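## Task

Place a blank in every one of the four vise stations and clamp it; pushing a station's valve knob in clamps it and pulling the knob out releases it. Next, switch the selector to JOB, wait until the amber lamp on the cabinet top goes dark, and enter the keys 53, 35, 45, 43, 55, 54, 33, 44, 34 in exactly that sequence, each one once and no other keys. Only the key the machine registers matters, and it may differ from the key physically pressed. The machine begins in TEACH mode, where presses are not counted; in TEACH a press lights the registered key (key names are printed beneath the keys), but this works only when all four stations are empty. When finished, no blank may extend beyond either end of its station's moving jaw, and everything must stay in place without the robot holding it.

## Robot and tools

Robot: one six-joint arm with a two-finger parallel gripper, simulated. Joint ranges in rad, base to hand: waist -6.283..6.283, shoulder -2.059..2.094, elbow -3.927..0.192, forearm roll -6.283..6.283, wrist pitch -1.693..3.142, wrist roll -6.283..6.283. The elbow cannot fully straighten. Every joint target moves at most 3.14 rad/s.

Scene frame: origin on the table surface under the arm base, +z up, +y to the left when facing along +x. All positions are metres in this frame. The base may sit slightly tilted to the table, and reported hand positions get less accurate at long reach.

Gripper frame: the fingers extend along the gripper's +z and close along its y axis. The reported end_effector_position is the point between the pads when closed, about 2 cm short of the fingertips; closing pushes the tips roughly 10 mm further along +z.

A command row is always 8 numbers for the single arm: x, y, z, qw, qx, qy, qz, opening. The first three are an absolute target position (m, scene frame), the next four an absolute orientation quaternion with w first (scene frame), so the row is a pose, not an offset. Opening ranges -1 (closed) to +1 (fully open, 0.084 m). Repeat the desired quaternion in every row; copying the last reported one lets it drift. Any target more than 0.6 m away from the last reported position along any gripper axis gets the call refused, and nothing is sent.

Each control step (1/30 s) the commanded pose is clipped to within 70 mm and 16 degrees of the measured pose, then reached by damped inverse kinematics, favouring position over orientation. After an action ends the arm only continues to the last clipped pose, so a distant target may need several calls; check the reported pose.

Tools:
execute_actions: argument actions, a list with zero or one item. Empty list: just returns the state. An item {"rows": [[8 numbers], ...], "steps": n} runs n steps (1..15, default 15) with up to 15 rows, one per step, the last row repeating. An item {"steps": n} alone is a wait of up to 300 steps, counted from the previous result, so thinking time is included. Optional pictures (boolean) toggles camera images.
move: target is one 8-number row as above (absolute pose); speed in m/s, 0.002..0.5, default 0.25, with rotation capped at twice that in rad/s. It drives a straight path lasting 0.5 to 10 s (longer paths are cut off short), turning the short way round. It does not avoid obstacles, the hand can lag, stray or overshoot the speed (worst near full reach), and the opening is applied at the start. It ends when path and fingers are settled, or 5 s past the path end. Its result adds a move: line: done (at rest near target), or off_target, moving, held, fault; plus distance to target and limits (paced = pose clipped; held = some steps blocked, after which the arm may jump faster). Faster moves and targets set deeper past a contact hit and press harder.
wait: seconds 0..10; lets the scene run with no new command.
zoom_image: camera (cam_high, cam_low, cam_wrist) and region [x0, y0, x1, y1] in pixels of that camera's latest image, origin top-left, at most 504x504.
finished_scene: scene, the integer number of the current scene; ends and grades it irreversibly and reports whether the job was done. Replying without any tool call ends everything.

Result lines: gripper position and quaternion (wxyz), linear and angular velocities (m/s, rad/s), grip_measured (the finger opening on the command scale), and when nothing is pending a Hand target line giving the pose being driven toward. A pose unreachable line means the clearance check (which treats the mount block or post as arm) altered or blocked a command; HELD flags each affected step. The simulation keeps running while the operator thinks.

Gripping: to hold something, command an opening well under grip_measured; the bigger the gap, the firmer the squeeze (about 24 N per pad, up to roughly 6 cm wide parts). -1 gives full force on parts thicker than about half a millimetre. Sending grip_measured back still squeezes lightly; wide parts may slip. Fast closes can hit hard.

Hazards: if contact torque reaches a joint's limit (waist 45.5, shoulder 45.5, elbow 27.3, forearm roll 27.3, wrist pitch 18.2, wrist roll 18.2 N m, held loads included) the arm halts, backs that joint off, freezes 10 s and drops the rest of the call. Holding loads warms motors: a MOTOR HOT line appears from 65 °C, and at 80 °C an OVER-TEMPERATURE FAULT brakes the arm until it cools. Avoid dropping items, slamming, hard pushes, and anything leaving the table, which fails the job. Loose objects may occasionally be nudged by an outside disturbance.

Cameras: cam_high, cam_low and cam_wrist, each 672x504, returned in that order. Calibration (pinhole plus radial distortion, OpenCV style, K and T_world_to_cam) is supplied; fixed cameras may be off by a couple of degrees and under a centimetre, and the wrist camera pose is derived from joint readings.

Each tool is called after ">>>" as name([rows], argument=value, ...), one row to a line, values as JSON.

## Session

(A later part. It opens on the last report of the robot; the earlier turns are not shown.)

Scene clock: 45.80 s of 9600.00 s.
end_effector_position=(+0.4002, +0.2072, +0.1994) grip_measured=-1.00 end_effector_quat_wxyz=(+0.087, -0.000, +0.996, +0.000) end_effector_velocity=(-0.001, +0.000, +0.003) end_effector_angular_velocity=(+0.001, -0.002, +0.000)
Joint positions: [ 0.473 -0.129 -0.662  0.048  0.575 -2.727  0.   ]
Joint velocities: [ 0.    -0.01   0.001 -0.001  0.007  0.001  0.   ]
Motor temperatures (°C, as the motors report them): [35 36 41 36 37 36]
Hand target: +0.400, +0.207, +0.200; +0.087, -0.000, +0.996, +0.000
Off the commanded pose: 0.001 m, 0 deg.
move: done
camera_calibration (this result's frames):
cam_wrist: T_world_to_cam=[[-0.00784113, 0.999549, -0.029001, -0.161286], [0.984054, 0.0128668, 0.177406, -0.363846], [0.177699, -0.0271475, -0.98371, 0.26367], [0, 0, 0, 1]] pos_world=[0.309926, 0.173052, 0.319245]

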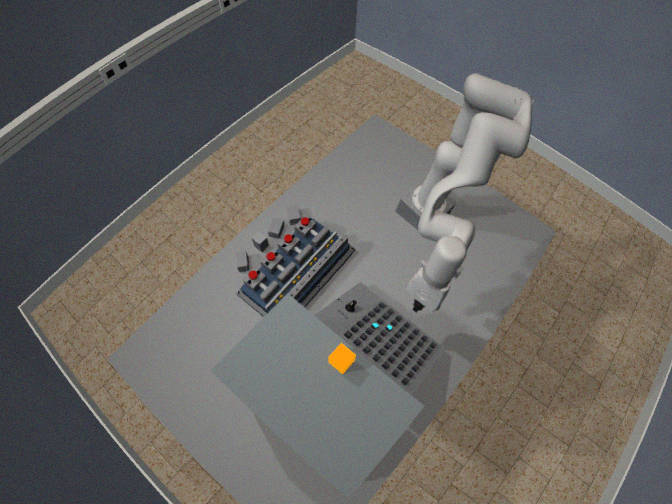

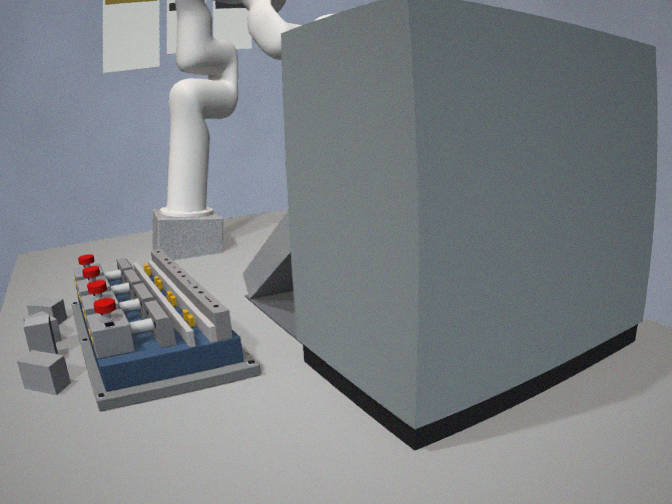

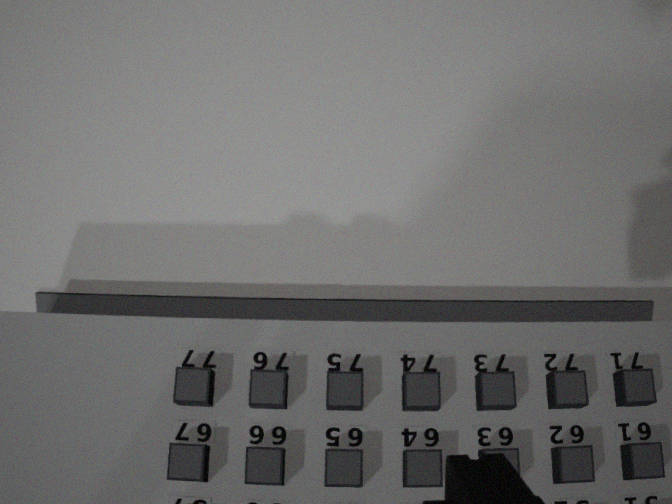

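>>> execute_actions([
  {"rows":[[0.446,0.277,0.125,0.087,0,0.996,0,-1]],"steps":15},
], pictures=false)

>>> execute_actions([
  {"rows":[[0.446,0.277,0.125,0.087,0,0.996,0,-1]],"steps":15},
], pictures=false)

>>> move(target=[0.446,0.277,0.099,0.087,0,0.996,0,-1], speed=0.04)

>>> execute_actions([
  {"rows":[[0.446,0.277,0.165,0.087,0,0.996,0,-1]],"steps":15},
], pictures=false)

>>> execute_actions([
  {"rows":[[0.506,0.207,0.165,0.087,0,0.996,0,-1]],"steps":15},
], pictures=false)

>>> execute_actions([
  {"rows":[[0.506,0.207,0.165,0.087,0,0.996,0,-1]],"steps":15},
], pictures=false)

>>> move(target=[0.506,0.207,0.136,0.087,0,0.996,0,-1], speed=0.04)

>>> move(target=[0.40,0.207,0.24,0.087,0,0.996,0,-1], speed=0.12)

>>> zoom_image(camera="cam_high", region=[320, 280, 460, 400])

Scene clock: 54.77 s of 9600.00 s.
end_effector_position=(+0.4385, +0.2708, +0.1306) grip_measured=-1.00 end_effector_quat_wxyz=(+0.086, -0.001, +0.996, +0.001) end_effector_velocity=(+0.069, +0.052, -0.047) end_effector_angular_velocity=(-0.002, -0.024, -0.015)
Joint positions: [ 0.572  0.211 -0.867  0.014  0.437 -2.604  0.   ]
Joint velocities: [ 0.03   0.332 -0.315 -0.052 -0.035  0.091  0.   ]
Motor temperatures (°C, as the motors report them): [35 36 41 36 37 36]
Hand target: +0.445, +0.276, +0.125; +0.087, -0.000, +0.996, +0.000
Off the commanded pose: 0.011 m, 0 deg.
Steps of this call (steps 1 to 90: nothing new was sent; then 5.47 s passed at rest; steps 91 to 105: all 15 steps of this action). Readings (end_effector_position):
91: (+0.4002, +0.2073, +0.1999)
92: (+0.4006, +0.2079, +0.1996)
94: (+0.4050, +0.2154, +0.1942)
98: (+0.4154, +0.2417, +0.1634)
105: the state above

Scene clock: 55.27 s of 9600.00 s.
end_effector_position=(+0.4460, +0.2769, +0.1252) grip_measured=-1.00 end_effector_quat_wxyz=(+0.087, +0.000, +0.996, +0.000) end_effector_velocity=(+0.000, +0.001, -0.001) end_effector_angular_velocity=(-0.001, +0.001, +0.001)
Joint positions: [ 0.576  0.249 -0.904  0.007  0.435 -2.593  0.   ]
Joint velocities: [ 0.001  0.005 -0.004 -0.001  0.     0.001  0.   ]
Motor temperatures (°C, as the motors report them): [35 36 41 36 37 36]
Hand target: +0.446, +0.277, +0.125; +0.087, -0.000, +0.996, +0.000
Off the commanded pose: 0.000 m, 0 deg.
Steps of this call (steps 1 to 15: all 15 steps of this action). Readings (end_effector_position):
1: (+0.4406, +0.2724, +0.1293)
2: (+0.4422, +0.2736, +0.1284)
4: (+0.4442, +0.2752, +0.1272)
8: (+0.4456, +0.2765, +0.1259)
15: the state above

Scene clock: 56.43 s of 9600.00 s.
end_effector_position=(+0.4481, +0.2784, +0.1042) grip_measured=-1.00 end_effector_quat_wxyz=(+0.091, +0.000, +0.996, +0.002) end_effector_velocity=(+0.001, +0.001, -0.002) end_effector_angular_velocity=(+0.003, -0.005, +0.001)
Joint positions: [ 0.581  0.306 -0.907  0.005  0.373 -2.586  0.   ]
Joint velocities: [ 0.001  0.007  0.001 -0.001 -0.013  0.001  0.   ]
Motor temperatures (°C, as the motors report them): [35 36 41 36 37 36]
Hand target: +0.446, +0.277, +0.099; +0.087, +0.000, +0.996, -0.000
Off the commanded pose: 0.006 m, 0 deg.
move: off_target
camera_calibration (this result's frames):
cam_wrist: T_world_to_cam=[[-0.00768314, 0.999664, -0.024748, -0.235394], [0.982601, 0.0121401, 0.18533, -0.395022], [0.185568, -0.0228935, -0.982365, 0.15859], [0, 0, 0, 1]] pos_world=[0.356911, 0.243742, 0.223177]

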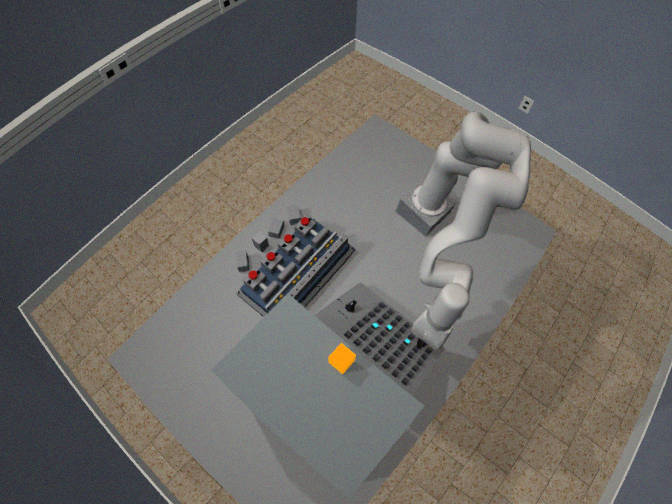

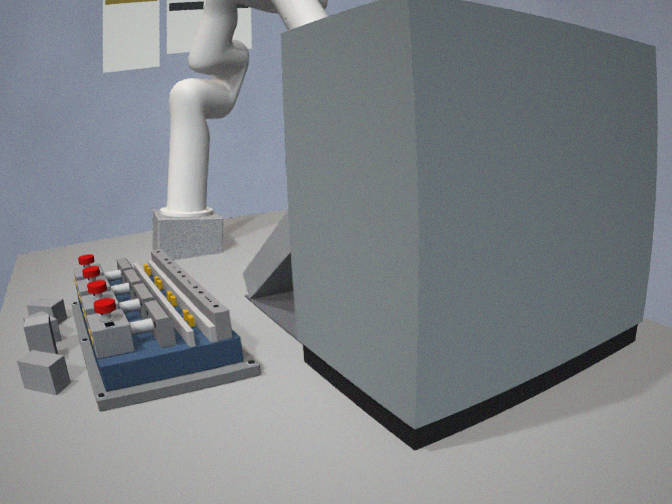

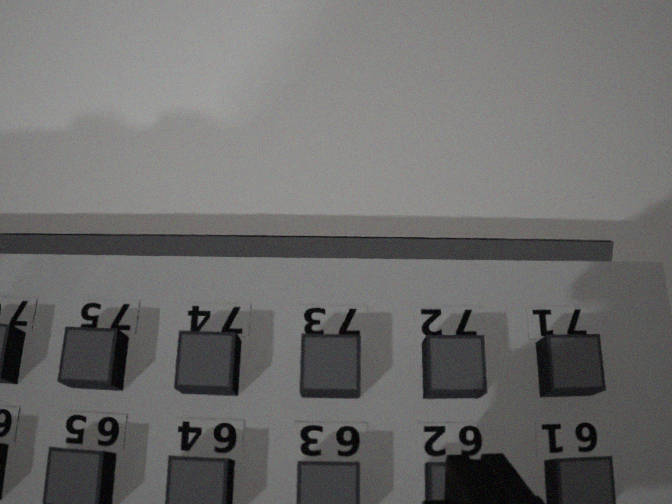

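Scene clock: 56.93 s of 9600.00 s.
end_effector_position=(+0.4454, +0.2767, +0.1614) grip_measured=-1.00 end_effector_quat_wxyz=(+0.086, -0.000, +0.996, -0.001) end_effector_velocity=(-0.003, -0.002, +0.017) end_effector_angular_velocity=(-0.004, +0.007, -0.001)
Joint positions: [ 0.569  0.164 -0.915  0.009  0.535 -2.602  0.   ]
Joint velocities: [-0.004 -0.044 -0.003  0.002  0.055 -0.004  0.   ]
Motor temperatures (°C, as the motors report them): [35 36 41 36 37 36]
Hand target: +0.446, +0.277, +0.165; +0.087, -0.000, +0.996, +0.000
Off the commanded pose: 0.004 m, 0 deg.
Steps of this call (steps 1 to 15: all 15 steps of this action). Readings (end_effector_position):
1: (+0.4481, +0.2785, +0.1041)
2: (+0.4480, +0.2784, +0.1047)
4: (+0.4451, +0.2764, +0.1109)
8: (+0.4479, +0.2782, +0.1476)
15: the state above

Scene clock: 57.43 s of 9600.00 s.
end_effector_position=(+0.5033, +0.2087, +0.1650) grip_measured=-1.00 end_effector_quat_wxyz=(+0.088, +0.001, +0.996, -0.001) end_effector_velocity=(+0.021, -0.012, -0.001) end_effector_angular_velocity=(+0.018, +0.018, +0.025)
Joint positions: [ 0.397  0.236 -1.001  0.075  0.55  -2.823  0.   ]
Joint velocities: [-0.043  0.052 -0.072  0.066  0.031 -0.119  0.   ]
Motor temperatures (°C, as the motors report them): [35 36 41 36 37 36]
Hand target: +0.506, +0.207, +0.165; +0.087, +0.000, +0.996, +0.000
Off the commanded pose: 0.003 m, 0 deg.
Steps of this call (steps 1 to 15: all 15 steps of this action). Readings (end_effector_position):
1: (+0.4455, +0.2766, +0.1620)
2: (+0.4462, +0.2760, +0.1625)
4: (+0.4555, +0.2651, +0.1632)
8: (+0.4852, +0.2248, +0.1650)
15: the state above

Scene clock: 57.93 s of 9600.00 s.
end_effector_position=(+0.5059, +0.2071, +0.1650) grip_measured=-1.00 end_effector_quat_wxyz=(+0.087, -0.000, +0.996, -0.000) end_effector_velocity=(+0.000, -0.001, -0.000) end_effector_angular_velocity=(+0.000, +0.000, -0.001)
Joint positions: [ 0.392  0.243 -1.01   0.082  0.554 -2.836  0.   ]
Joint velocities: [-0.001  0.001 -0.001  0.001  0.001 -0.001  0.   ]
Motor temperatures (°C, as the motors report them): [35 36 41 36 37 36]
Hand target: +0.506, +0.207, +0.165; +0.087, +0.000, +0.996, +0.000
Off the commanded pose: 0.000 m, 0 deg.
Steps of this call (steps 1 to 15: all 15 steps of this action). Readings (end_effector_position):
1: (+0.5039, +0.2084, +0.1649)
2: (+0.5044, +0.2081, +0.1650)
4: (+0.5051, +0.2078, +0.1650)
8: (+0.5057, +0.2074, +0.1650)
15: the state above

Scene clock: 59.13 s of 9600.00 s.
end_effector_position=(+0.5079, +0.2078, +0.1418) grip_measured=-1.00 end_effector_quat_wxyz=(+0.091, +0.000, +0.996, +0.001) end_effector_velocity=(+0.000, +0.000, -0.004) end_effector_angular_velocity=(+0.001, -0.003, +0.000)
Joint positions: [ 0.398  0.295 -1.003  0.089  0.486 -2.838  0.   ]
Joint velocities: [ 0.001  0.009  0.003  0.002 -0.014 -0.001  0.   ]
Motor temperatures (°C, as the motors report them): [35 36 41 36 37 36]
Hand target: +0.506, +0.207, +0.136; +0.087, +0.000, +0.996, -0.000
Off the commanded pose: 0.006 m, 0 deg.
move: off_target
camera_calibration (this result's frames):
cam_wrist: T_world_to_cam=[[-0.00760085, 0.999624, -0.0263575, -0.163156], [0.982597, 0.0123582, 0.185336, -0.459882], [0.185592, -0.0244901, -0.982322, 0.183128], [0, 0, 0, 1]] pos_world=[0.416652, 0.173263, 0.260823]

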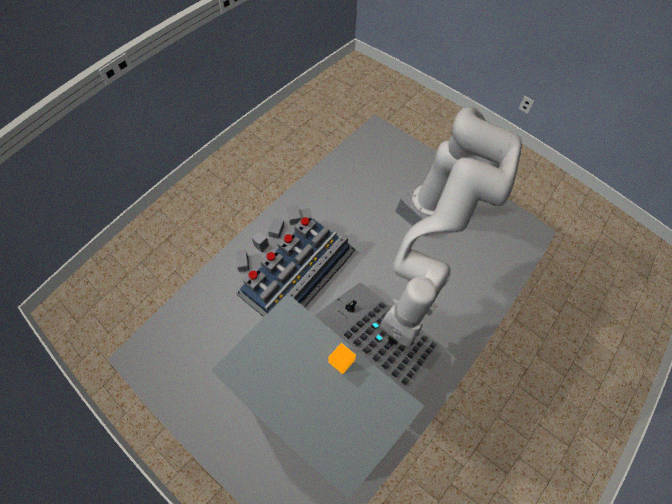

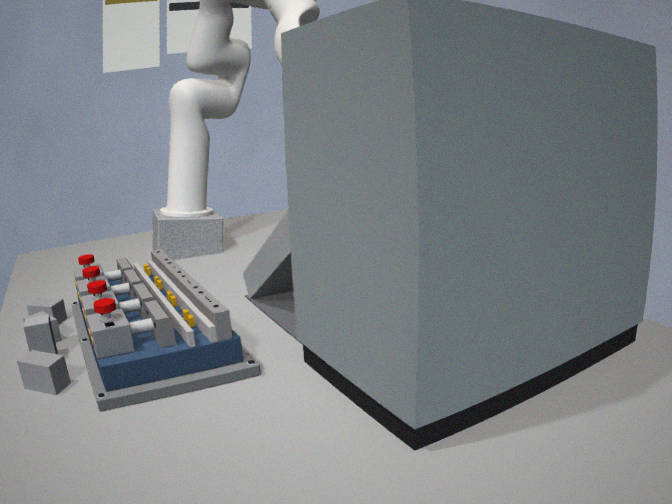

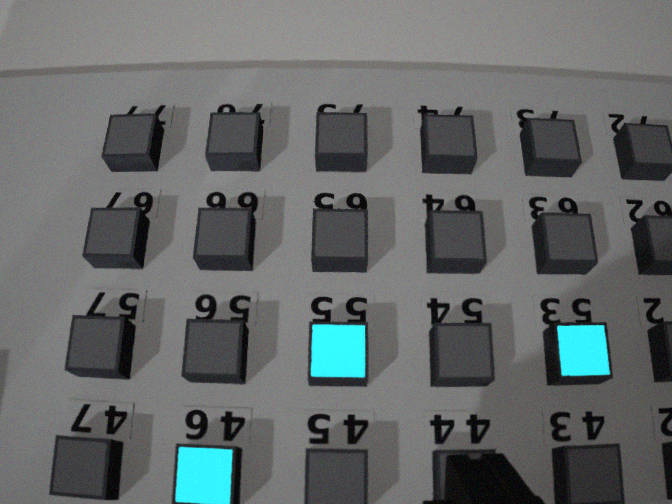

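Scene clock: 60.83 s of 9600.00 s.
end_effector_position=(+0.4003, +0.2074, +0.2395) grip_measured=-1.00 end_effector_quat_wxyz=(+0.087, -0.000, +0.996, -0.000) end_effector_velocity=(-0.001, +0.000, +0.003) end_effector_angular_velocity=(+0.001, -0.002, -0.000)
Joint positions: [ 0.461 -0.21  -0.709  0.044  0.703 -2.732  0.   ]
Joint velocities: [ 0.001 -0.01   0.003 -0.001  0.005  0.003  0.   ]
Motor temperatures (°C, as the motors report them): [35 36 41 36 37 36]
Hand target: +0.400, +0.207, +0.240; +0.087, -0.000, +0.996, +0.000
Off the commanded pose: 0.001 m, 0 deg.
move: done
camera_calibration (this result's frames):
cam_wrist: T_world_to_cam=[[-0.00782815, 0.999544, -0.0291622, -0.1602], [0.984037, 0.0128853, 0.177496, -0.371134], [0.177791, -0.0273073, -0.983689, 0.303167], [0, 0, 0, 1]] pos_world=[0.310055, 0.173188, 0.359426]

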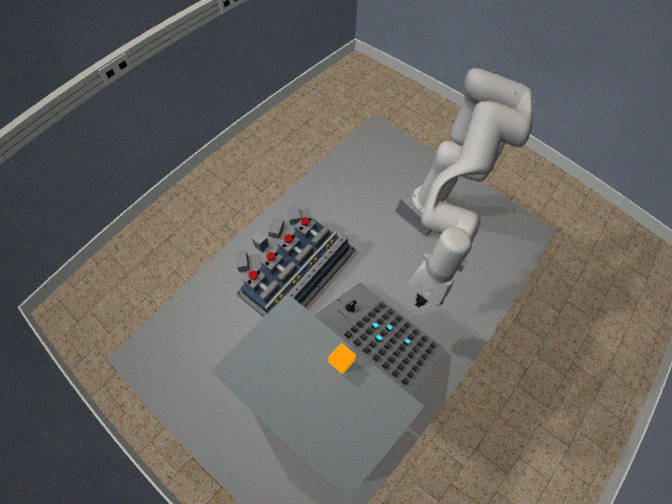

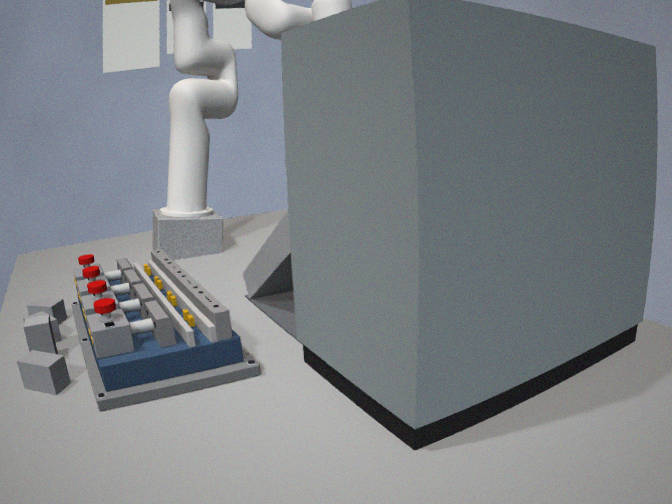

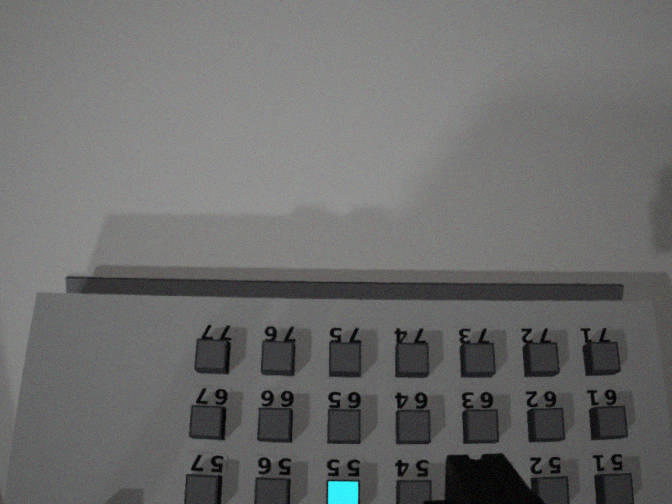

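Region (320, 280, 460, 400) of cam_high's 672x504 image, scaled by 3.600, with more detail than that image has; it fills the top 432 rows of this view, and the rest is white.

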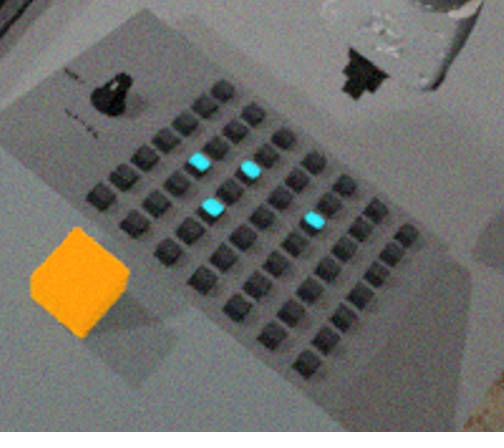

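>>> move(target=[0.47,-0.40,0.24,0,0.707,0.707,0,1])

action 0: the call puts the target (arm/x, arm/y, arm/z) 0.607 m from end_effector_position in the last result along the gripper's own y axis as it stood there; a target may be at most 0.6 m away along each of those axes, so nothing of the call was run and nothing moved. Command a nearer target, and go on from there in a later call.

>>> move(target=[0.47,-0.385,0.24,0,0.707,0.707,0,1])

Scene clock: 71.27 s of 9600.00 s.
end_effector_position=(+0.4689, -0.3840, +0.2399) grip_measured=+1.00 end_effector_quat_wxyz=(+0.000, +0.707, +0.707, +0.001) end_effector_velocity=(+0.000, -0.002, -0.001) end_effector_angular_velocity=(+0.005, +0.005, -0.005)
Joint positions: [-0.71   0.662 -1.751  0.105  1.161 -2.359  0.084]
Joint velocities: [-0.003  0.015 -0.022 -0.001  0.015  0.003 -0.   ]
Motor temperatures (°C, as the motors report them): [35 36 42 36 37 36]
Hand target: +0.469, -0.384, +0.240; -0.000, +0.707, +0.707, +0.001
Off the commanded pose: 0.001 m, 0 deg.
After step 90, 3.67 s passed at rest.
move: done
camera_calibration (this result's frames):
cam_wrist: T_world_to_cam=[[0.999596, 0.0136098, -0.0249579, -0.420531], [0.0137003, -0.9999, 0.00346019, -0.323231], [-0.0249083, -0.00380072, -0.999683, 0.383134], [0, 0, 0, 1]] pos_world=[0.434333, -0.316019, 0.373635]

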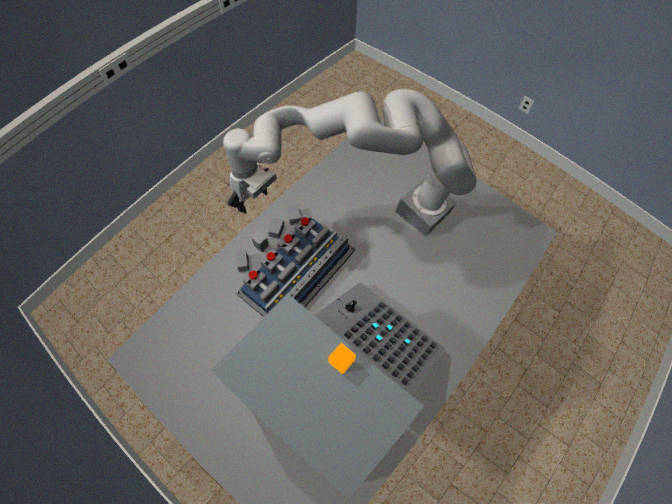

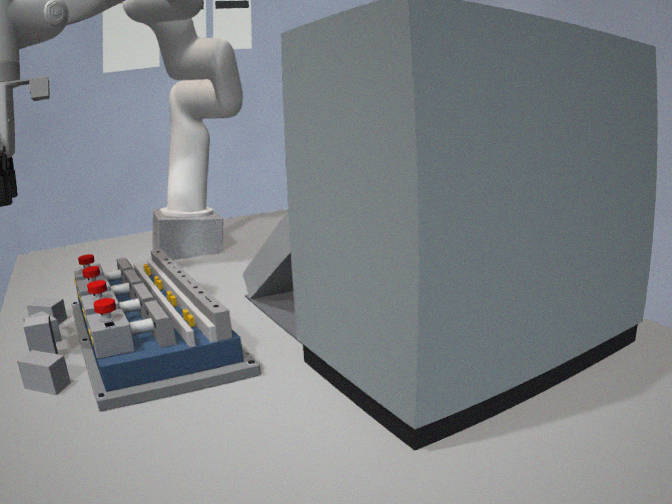

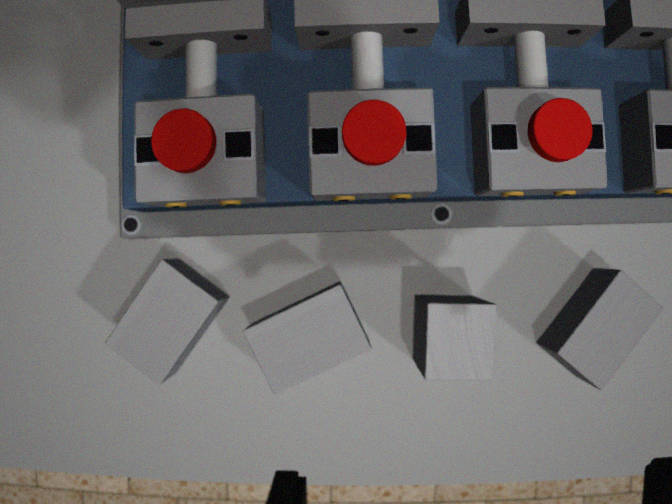

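>>> move(target=[0.327,-0.357,0.10,0,0.317,0.948,0,1])

>>> move(target=[0.327,-0.357,0.03,0,0.317,0.948,0,1], speed=0.08)

>>> move(target=[0.327,-0.357,0.03,0,0.317,0.948,0,0])

Scene clock: 79.33 s of 9600.00 s.
end_effector_position=(+0.3270, -0.3564, +0.1007) grip_measured=+1.00 end_effector_quat_wxyz=(+0.000, +0.318, +0.948, -0.000) end_effector_velocity=(-0.003, +0.002, -0.003) end_effector_angular_velocity=(+0.005, -0.001, +0.011)
Joint positions: [-0.821  0.516 -1.051  0.146  0.621 -3.47   0.084]
Joint velocities: [-0.002  0.001  0.01   0.008 -0.007 -0.021  0.   ]
Motor temperatures (°C, as the motors report them): [35 36 42 36 37 36]
Hand target: +0.327, -0.356, +0.100; -0.000, +0.317, +0.948, -0.000
Off the commanded pose: 0.001 m, 0 deg.
After step 90, 2.70 s passed at rest.
move: done
camera_calibration (this result's frames):
cam_wrist: T_world_to_cam=[[0.592466, 0.805104, -0.0281342, 0.132982], [0.805498, -0.592575, 0.00515619, -0.407152], [-0.0125204, -0.0257169, -0.999591, 0.228618], [0, 0, 0, 1]] pos_world=[0.252035, -0.342453, 0.234365]

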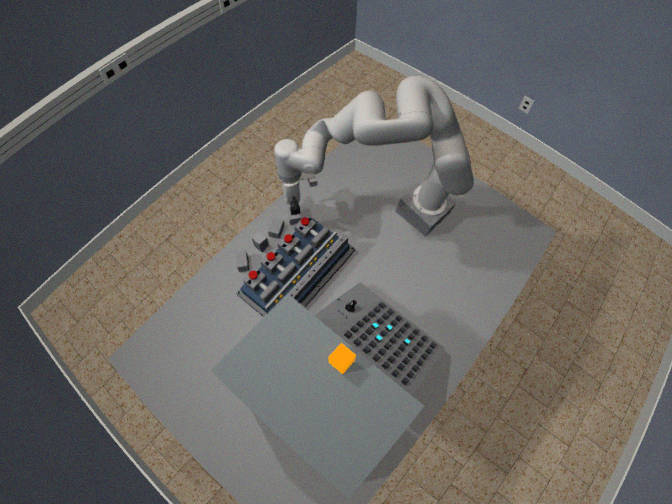

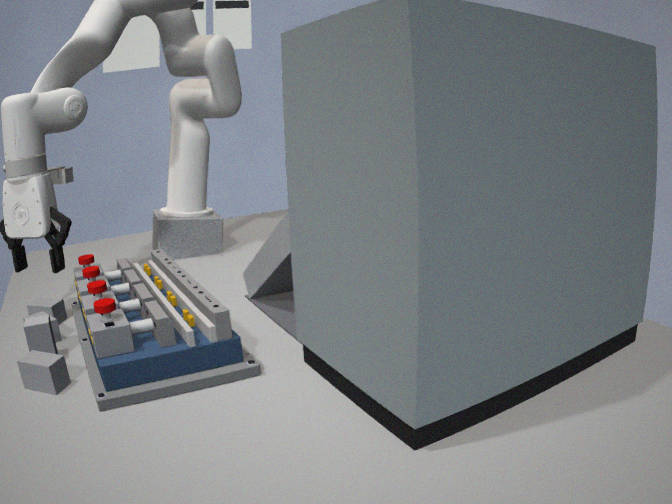

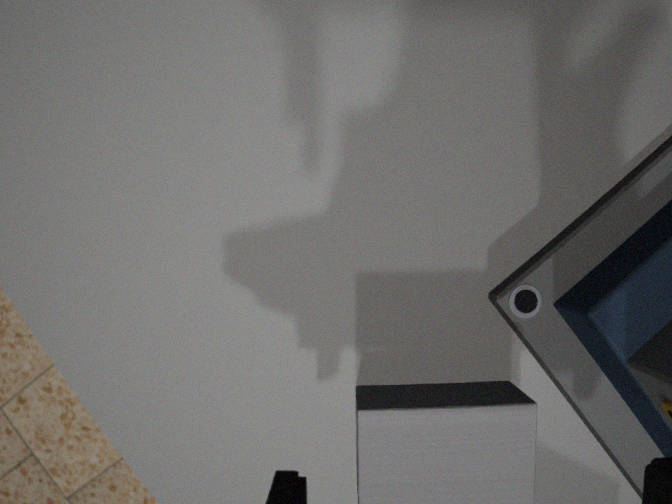

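Scene clock: 80.63 s of 9600.00 s.
end_effector_position=(+0.3275, -0.3577, +0.0314) grip_measured=+1.00 end_effector_quat_wxyz=(+0.001, +0.317, +0.948, -0.001) end_effector_velocity=(-0.004, +0.001, -0.010) end_effector_angular_velocity=(+0.004, +0.005, -0.011)
Joint positions: [-0.803  0.692 -1.079  0.191  0.472 -3.505  0.084]
Joint velocities: [-0.001  0.022 -0.     0.004 -0.016  0.005  0.   ]
Motor temperatures (°C, as the motors report them): [35 36 42 36 37 36]
Hand target: +0.327, -0.357, +0.030; -0.000, +0.317, +0.948, -0.000
Off the commanded pose: 0.002 m, 0 deg.
move: done
camera_calibration (this result's frames):
cam_wrist: T_world_to_cam=[[0.591311, 0.805952, -0.0281537, 0.13244], [0.806372, -0.591362, 0.00736344, -0.407875], [-0.0107145, -0.0270564, -0.999576, 0.158258], [0, 0, 0, 1]] pos_world=[0.252281, -0.343661, 0.164923]

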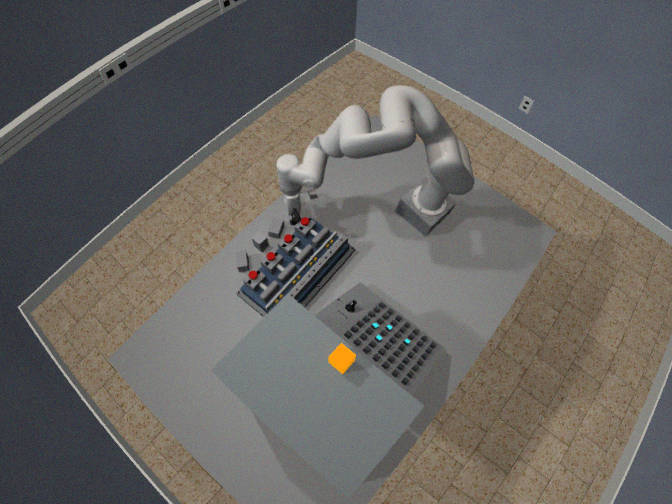

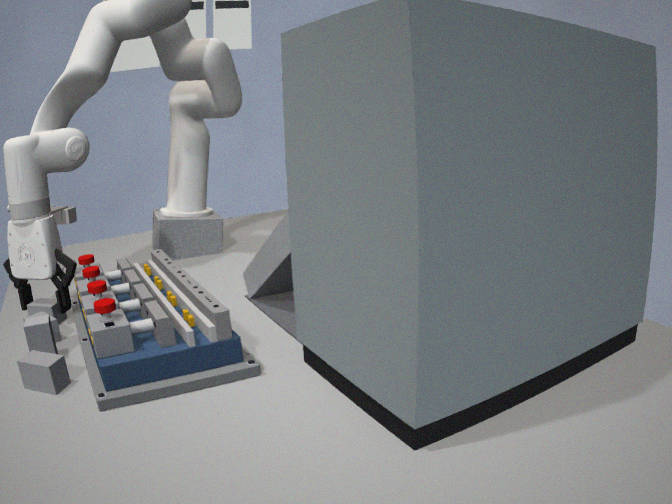

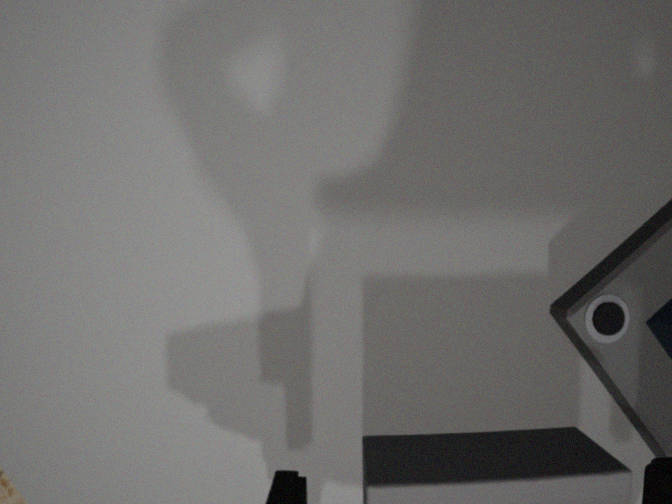

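Scene clock: 81.33 s of 9600.00 s.
end_effector_position=(+0.3273, -0.3574, +0.0305) grip_measured=+0.37 end_effector_quat_wxyz=(+0.001, +0.317, +0.948, -0.000) end_effector_velocity=(-0.000, +0.000, -0.000) end_effector_angular_velocity=(-0.000, -0.000, -0.000)
Joint positions: [-0.803  0.694 -1.08   0.192  0.472 -3.505  0.06 ]
Joint velocities: [ 0.     0.001 -0.     0.    -0.001  0.     0.   ]
Motor temperatures (°C, as the motors report them): [35 36 42 36 37 36]
Hand target: +0.327, -0.357, +0.030; -0.000, +0.317, +0.948, -0.000
Off the commanded pose: 0.001 m, 0 deg.
move: done
camera_calibration (this result's frames):
cam_wrist: T_world_to_cam=[[0.591171, 0.806076, -0.0275233, 0.132319], [0.806465, -0.591251, 0.00602958, -0.407461], [-0.0114129, -0.0257611, -0.999603, 0.1581], [0, 0, 0, 1]] pos_world=[0.252185, -0.343498, 0.164136]

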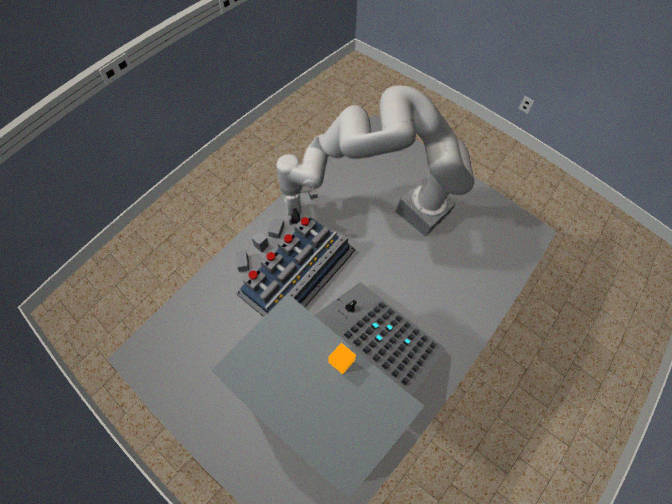

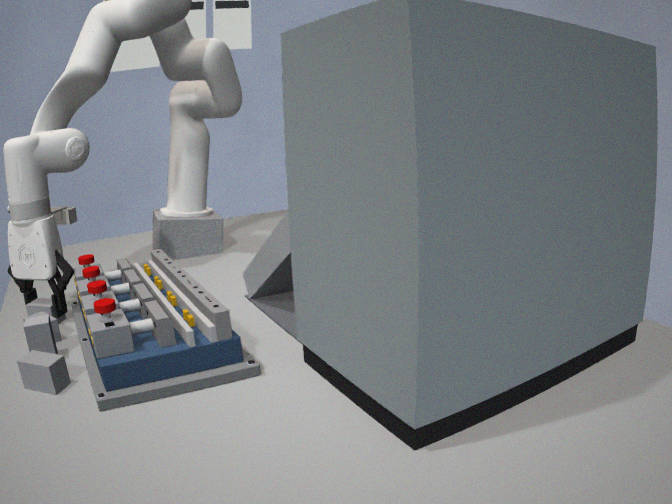

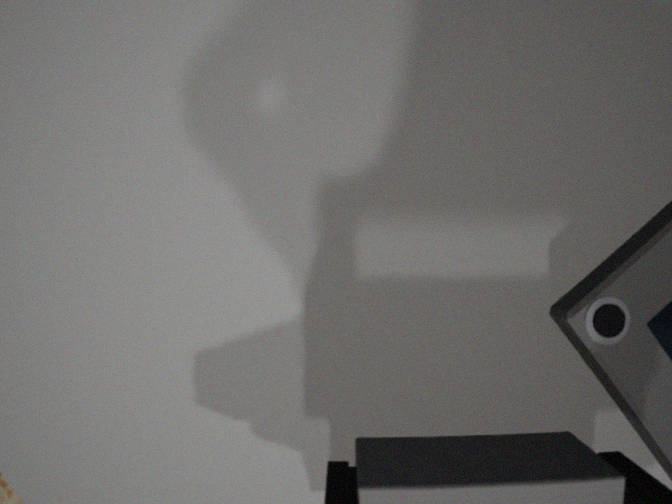

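>>> move(target=[0.327,-0.357,0.15,0,0.317,0.948,0,0], speed=0.15)

>>> move(target=[0.355,-0.26,0.17,0,0.707,0.707,0,0], speed=0.15)

Scene clock: 85.77 s of 9600.00 s.
end_effector_position=(+0.3270, -0.3569, +0.1489) grip_measured=+0.37 end_effector_quat_wxyz=(-0.000, +0.317, +0.948, +0.001) end_effector_velocity=(+0.002, -0.002, +0.007) end_effector_angular_velocity=(-0.006, -0.005, +0.001)
Joint positions: [-0.835  0.414 -1.066  0.126  0.74  -3.459  0.06 ]
Joint velocities: [-0.001 -0.011 -0.006 -0.001  0.009  0.001 -0.   ]
Motor temperatures (°C, as the motors report them): [35 36 41 36 37 36]
Hand target: +0.327, -0.357, +0.150; +0.000, +0.317, +0.948, +0.000
Off the commanded pose: 0.001 m, 0 deg.
After step 90, 0.17 s passed at rest.
move: done
camera_calibration (this result's frames):
cam_wrist: T_world_to_cam=[[0.591043, 0.806206, -0.0264736, 0.1353], [0.806541, -0.591166, 0.00371148, -0.407265], [-0.0126581, -0.0235457, -0.999643, 0.277645], [0, 0, 0, 1]] pos_world=[0.252022, -0.343303, 0.282639]

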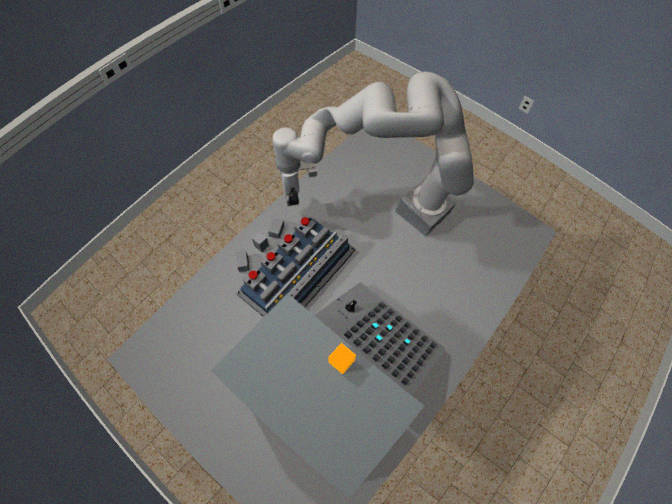

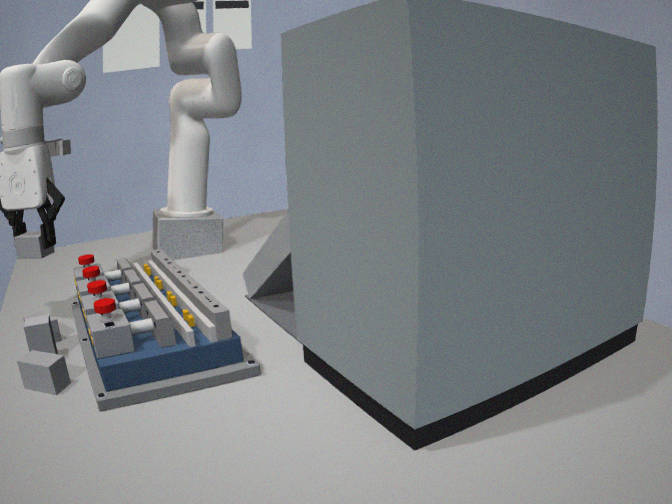

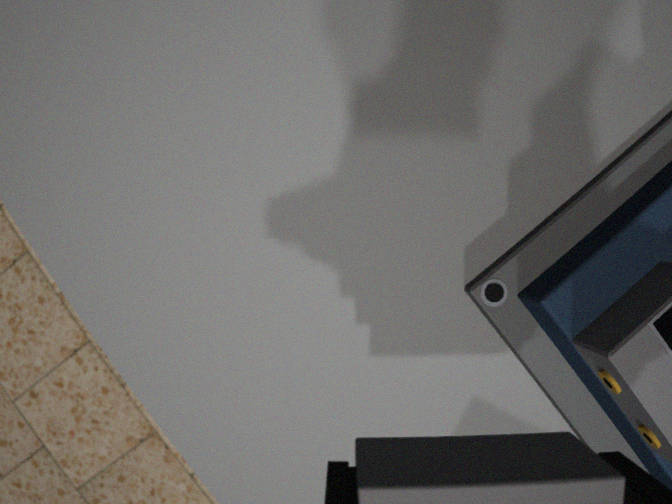

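Scene clock: 89.27 s of 9600.00 s.
end_effector_position=(+0.3551, -0.2604, +0.1700) grip_measured=+0.37 end_effector_quat_wxyz=(-0.000, +0.707, +0.708, -0.000) end_effector_velocity=(+0.000, +0.001, +0.000) end_effector_angular_velocity=(-0.001, +0.001, -0.013)
Joint positions: [-0.654  0.215 -0.881  0.145  0.738 -2.369  0.06 ]
Joint velocities: [ 0.003 -0.002  0.002 -0.003  0.001  0.018  0.   ]
Motor temperatures (°C, as the motors report them): [35 36 41 36 37 36]
Hand target: +0.355, -0.260, +0.170; -0.000, +0.707, +0.707, -0.000
Off the commanded pose: 0.000 m, 0 deg.
move: done
camera_calibration (this result's frames):
cam_wrist: T_world_to_cam=[[0.999525, 0.0138267, -0.027548, -0.309661], [0.0139641, -0.999891, 0.00480183, -0.198125], [-0.0274786, -0.00518423, -0.999609, 0.311387], [0, 0, 0, 1]] pos_world=[0.320837, -0.192207, 0.303686]

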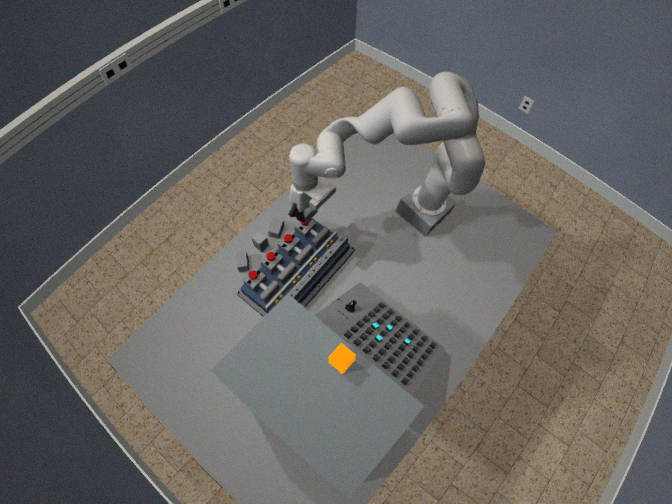

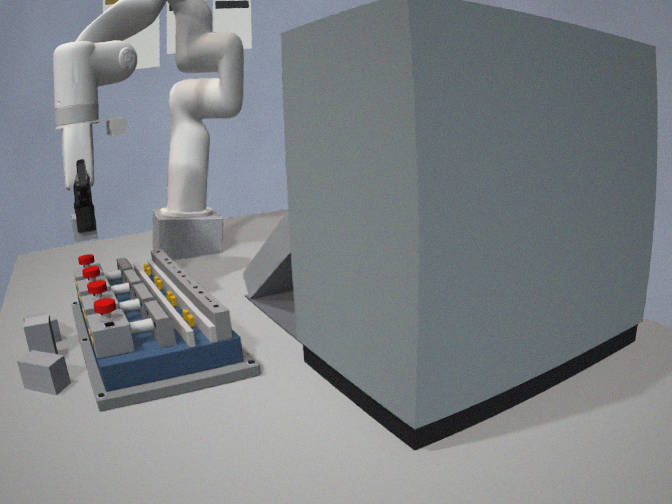

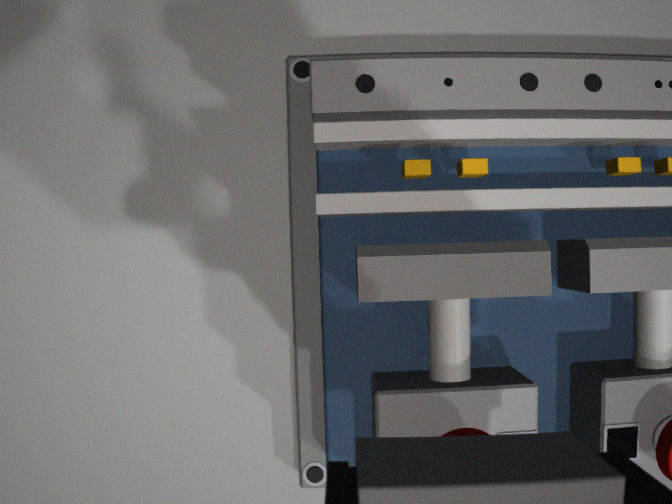

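>>> move(target=[0.360,-0.163,0.15,0,0.707,0.707,0,0], speed=0.12)

>>> move(target=[0.360,-0.163,0.10,0,0.707,0.707,0,0], speed=0.03)

>>> zoom_image(camera="cam_low", region=[60, 180, 260, 340])

Scene clock: 93.57 s of 9600.00 s.
end_effector_position=(+0.3601, -0.1636, +0.1502) grip_measured=+0.37 end_effector_quat_wxyz=(+0.000, +0.707, +0.707, -0.000) end_effector_velocity=(-0.001, +0.003, -0.001) end_effector_angular_velocity=(+0.001, +0.002, -0.001)
Joint positions: [-0.451  0.093 -0.679  0.183  0.639 -2.203  0.06 ]
Joint velocities: [ 0.007 -0.003  0.006  0.    -0.001  0.007 -0.   ]
Motor temperatures (°C, as the motors report them): [35 36 42 36 37 36]
Hand target: +0.360, -0.163, +0.150; -0.000, +0.707, +0.707, -0.000
Off the commanded pose: 0.001 m, 0 deg.
move: done
camera_calibration (this result's frames):
cam_wrist: T_world_to_cam=[[0.999545, 0.0122729, -0.0275433, -0.316814], [0.0124217, -0.999909, 0.00524034, -0.10084], [-0.0274765, -0.00558009, -0.999607, 0.292182], [0, 0, 0, 1]] pos_world=[0.325951, -0.0953124, 0.283869]

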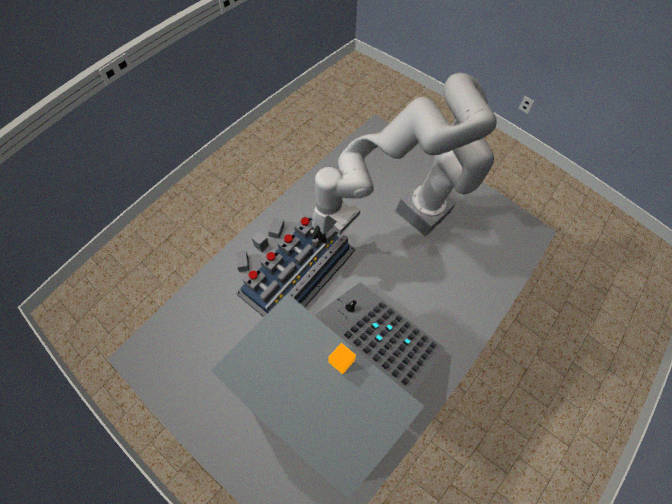

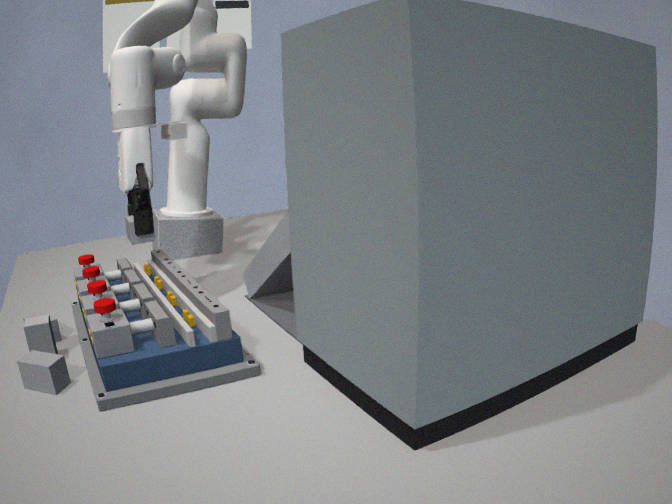

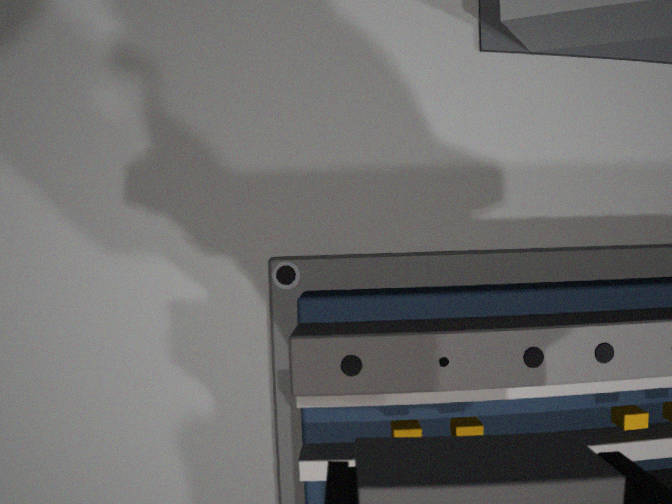

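Scene clock: 95.57 s of 9600.00 s.
end_effector_position=(+0.3600, -0.1631, +0.1005) grip_measured=+0.37 end_effector_quat_wxyz=(+0.000, +0.707, +0.707, -0.000) end_effector_velocity=(+0.001, -0.000, -0.000) end_effector_angular_velocity=(-0.001, -0.003, +0.000)
Joint positions: [-0.426  0.23  -0.665  0.236  0.488 -2.24   0.06 ]
Joint velocities: [ 0.001  0.004 -0.002  0.003 -0.005 -0.002 -0.   ]
Motor temperatures (°C, as the motors report them): [35 36 41 36 37 36]
Hand target: +0.360, -0.163, +0.100; +0.000, +0.707, +0.707, -0.000
Off the commanded pose: 0.001 m, 0 deg.
move: done
camera_calibration (this result's frames):
cam_wrist: T_world_to_cam=[[0.999558, 0.012488, -0.0269964, -0.31815], [0.0126369, -0.999906, 0.00535524, -0.100166], [-0.026927, -0.00569402, -0.999621, 0.242264], [0, 0, 0, 1]] pos_world=[0.325799, -0.0948037, 0.23412]

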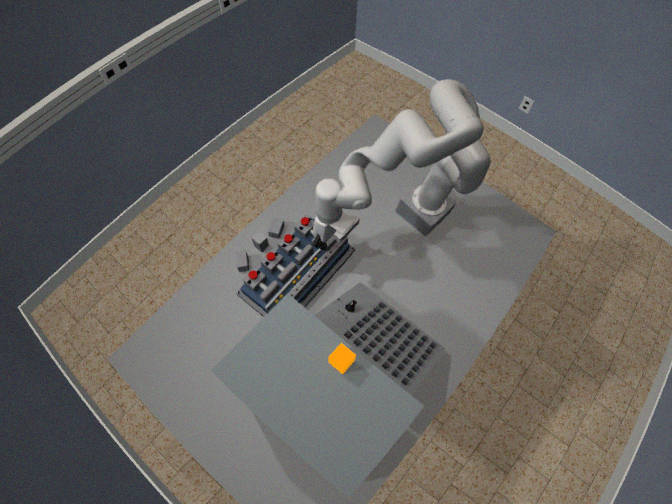

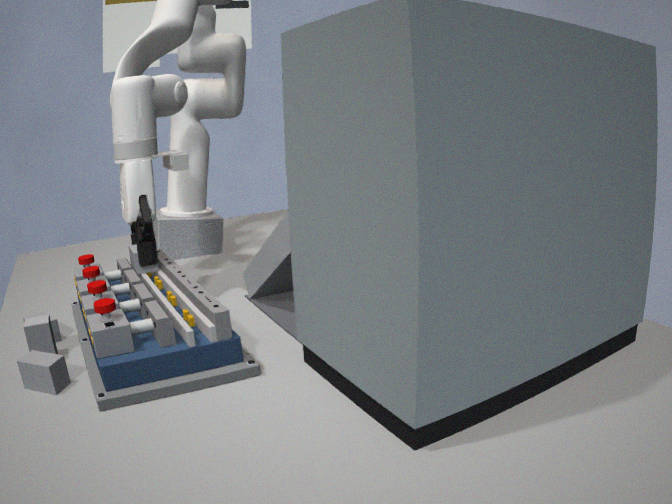

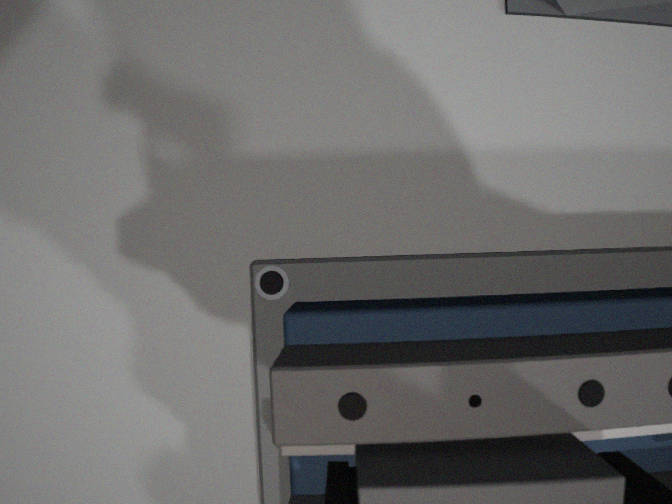

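Region (60, 180, 260, 340) of cam_low's 672x504 image, scaled by 2.520, with more detail than that image has; it fills the top 403 rows of this view, and the rest is white.

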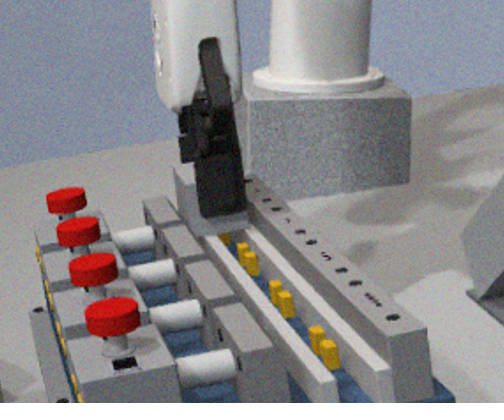

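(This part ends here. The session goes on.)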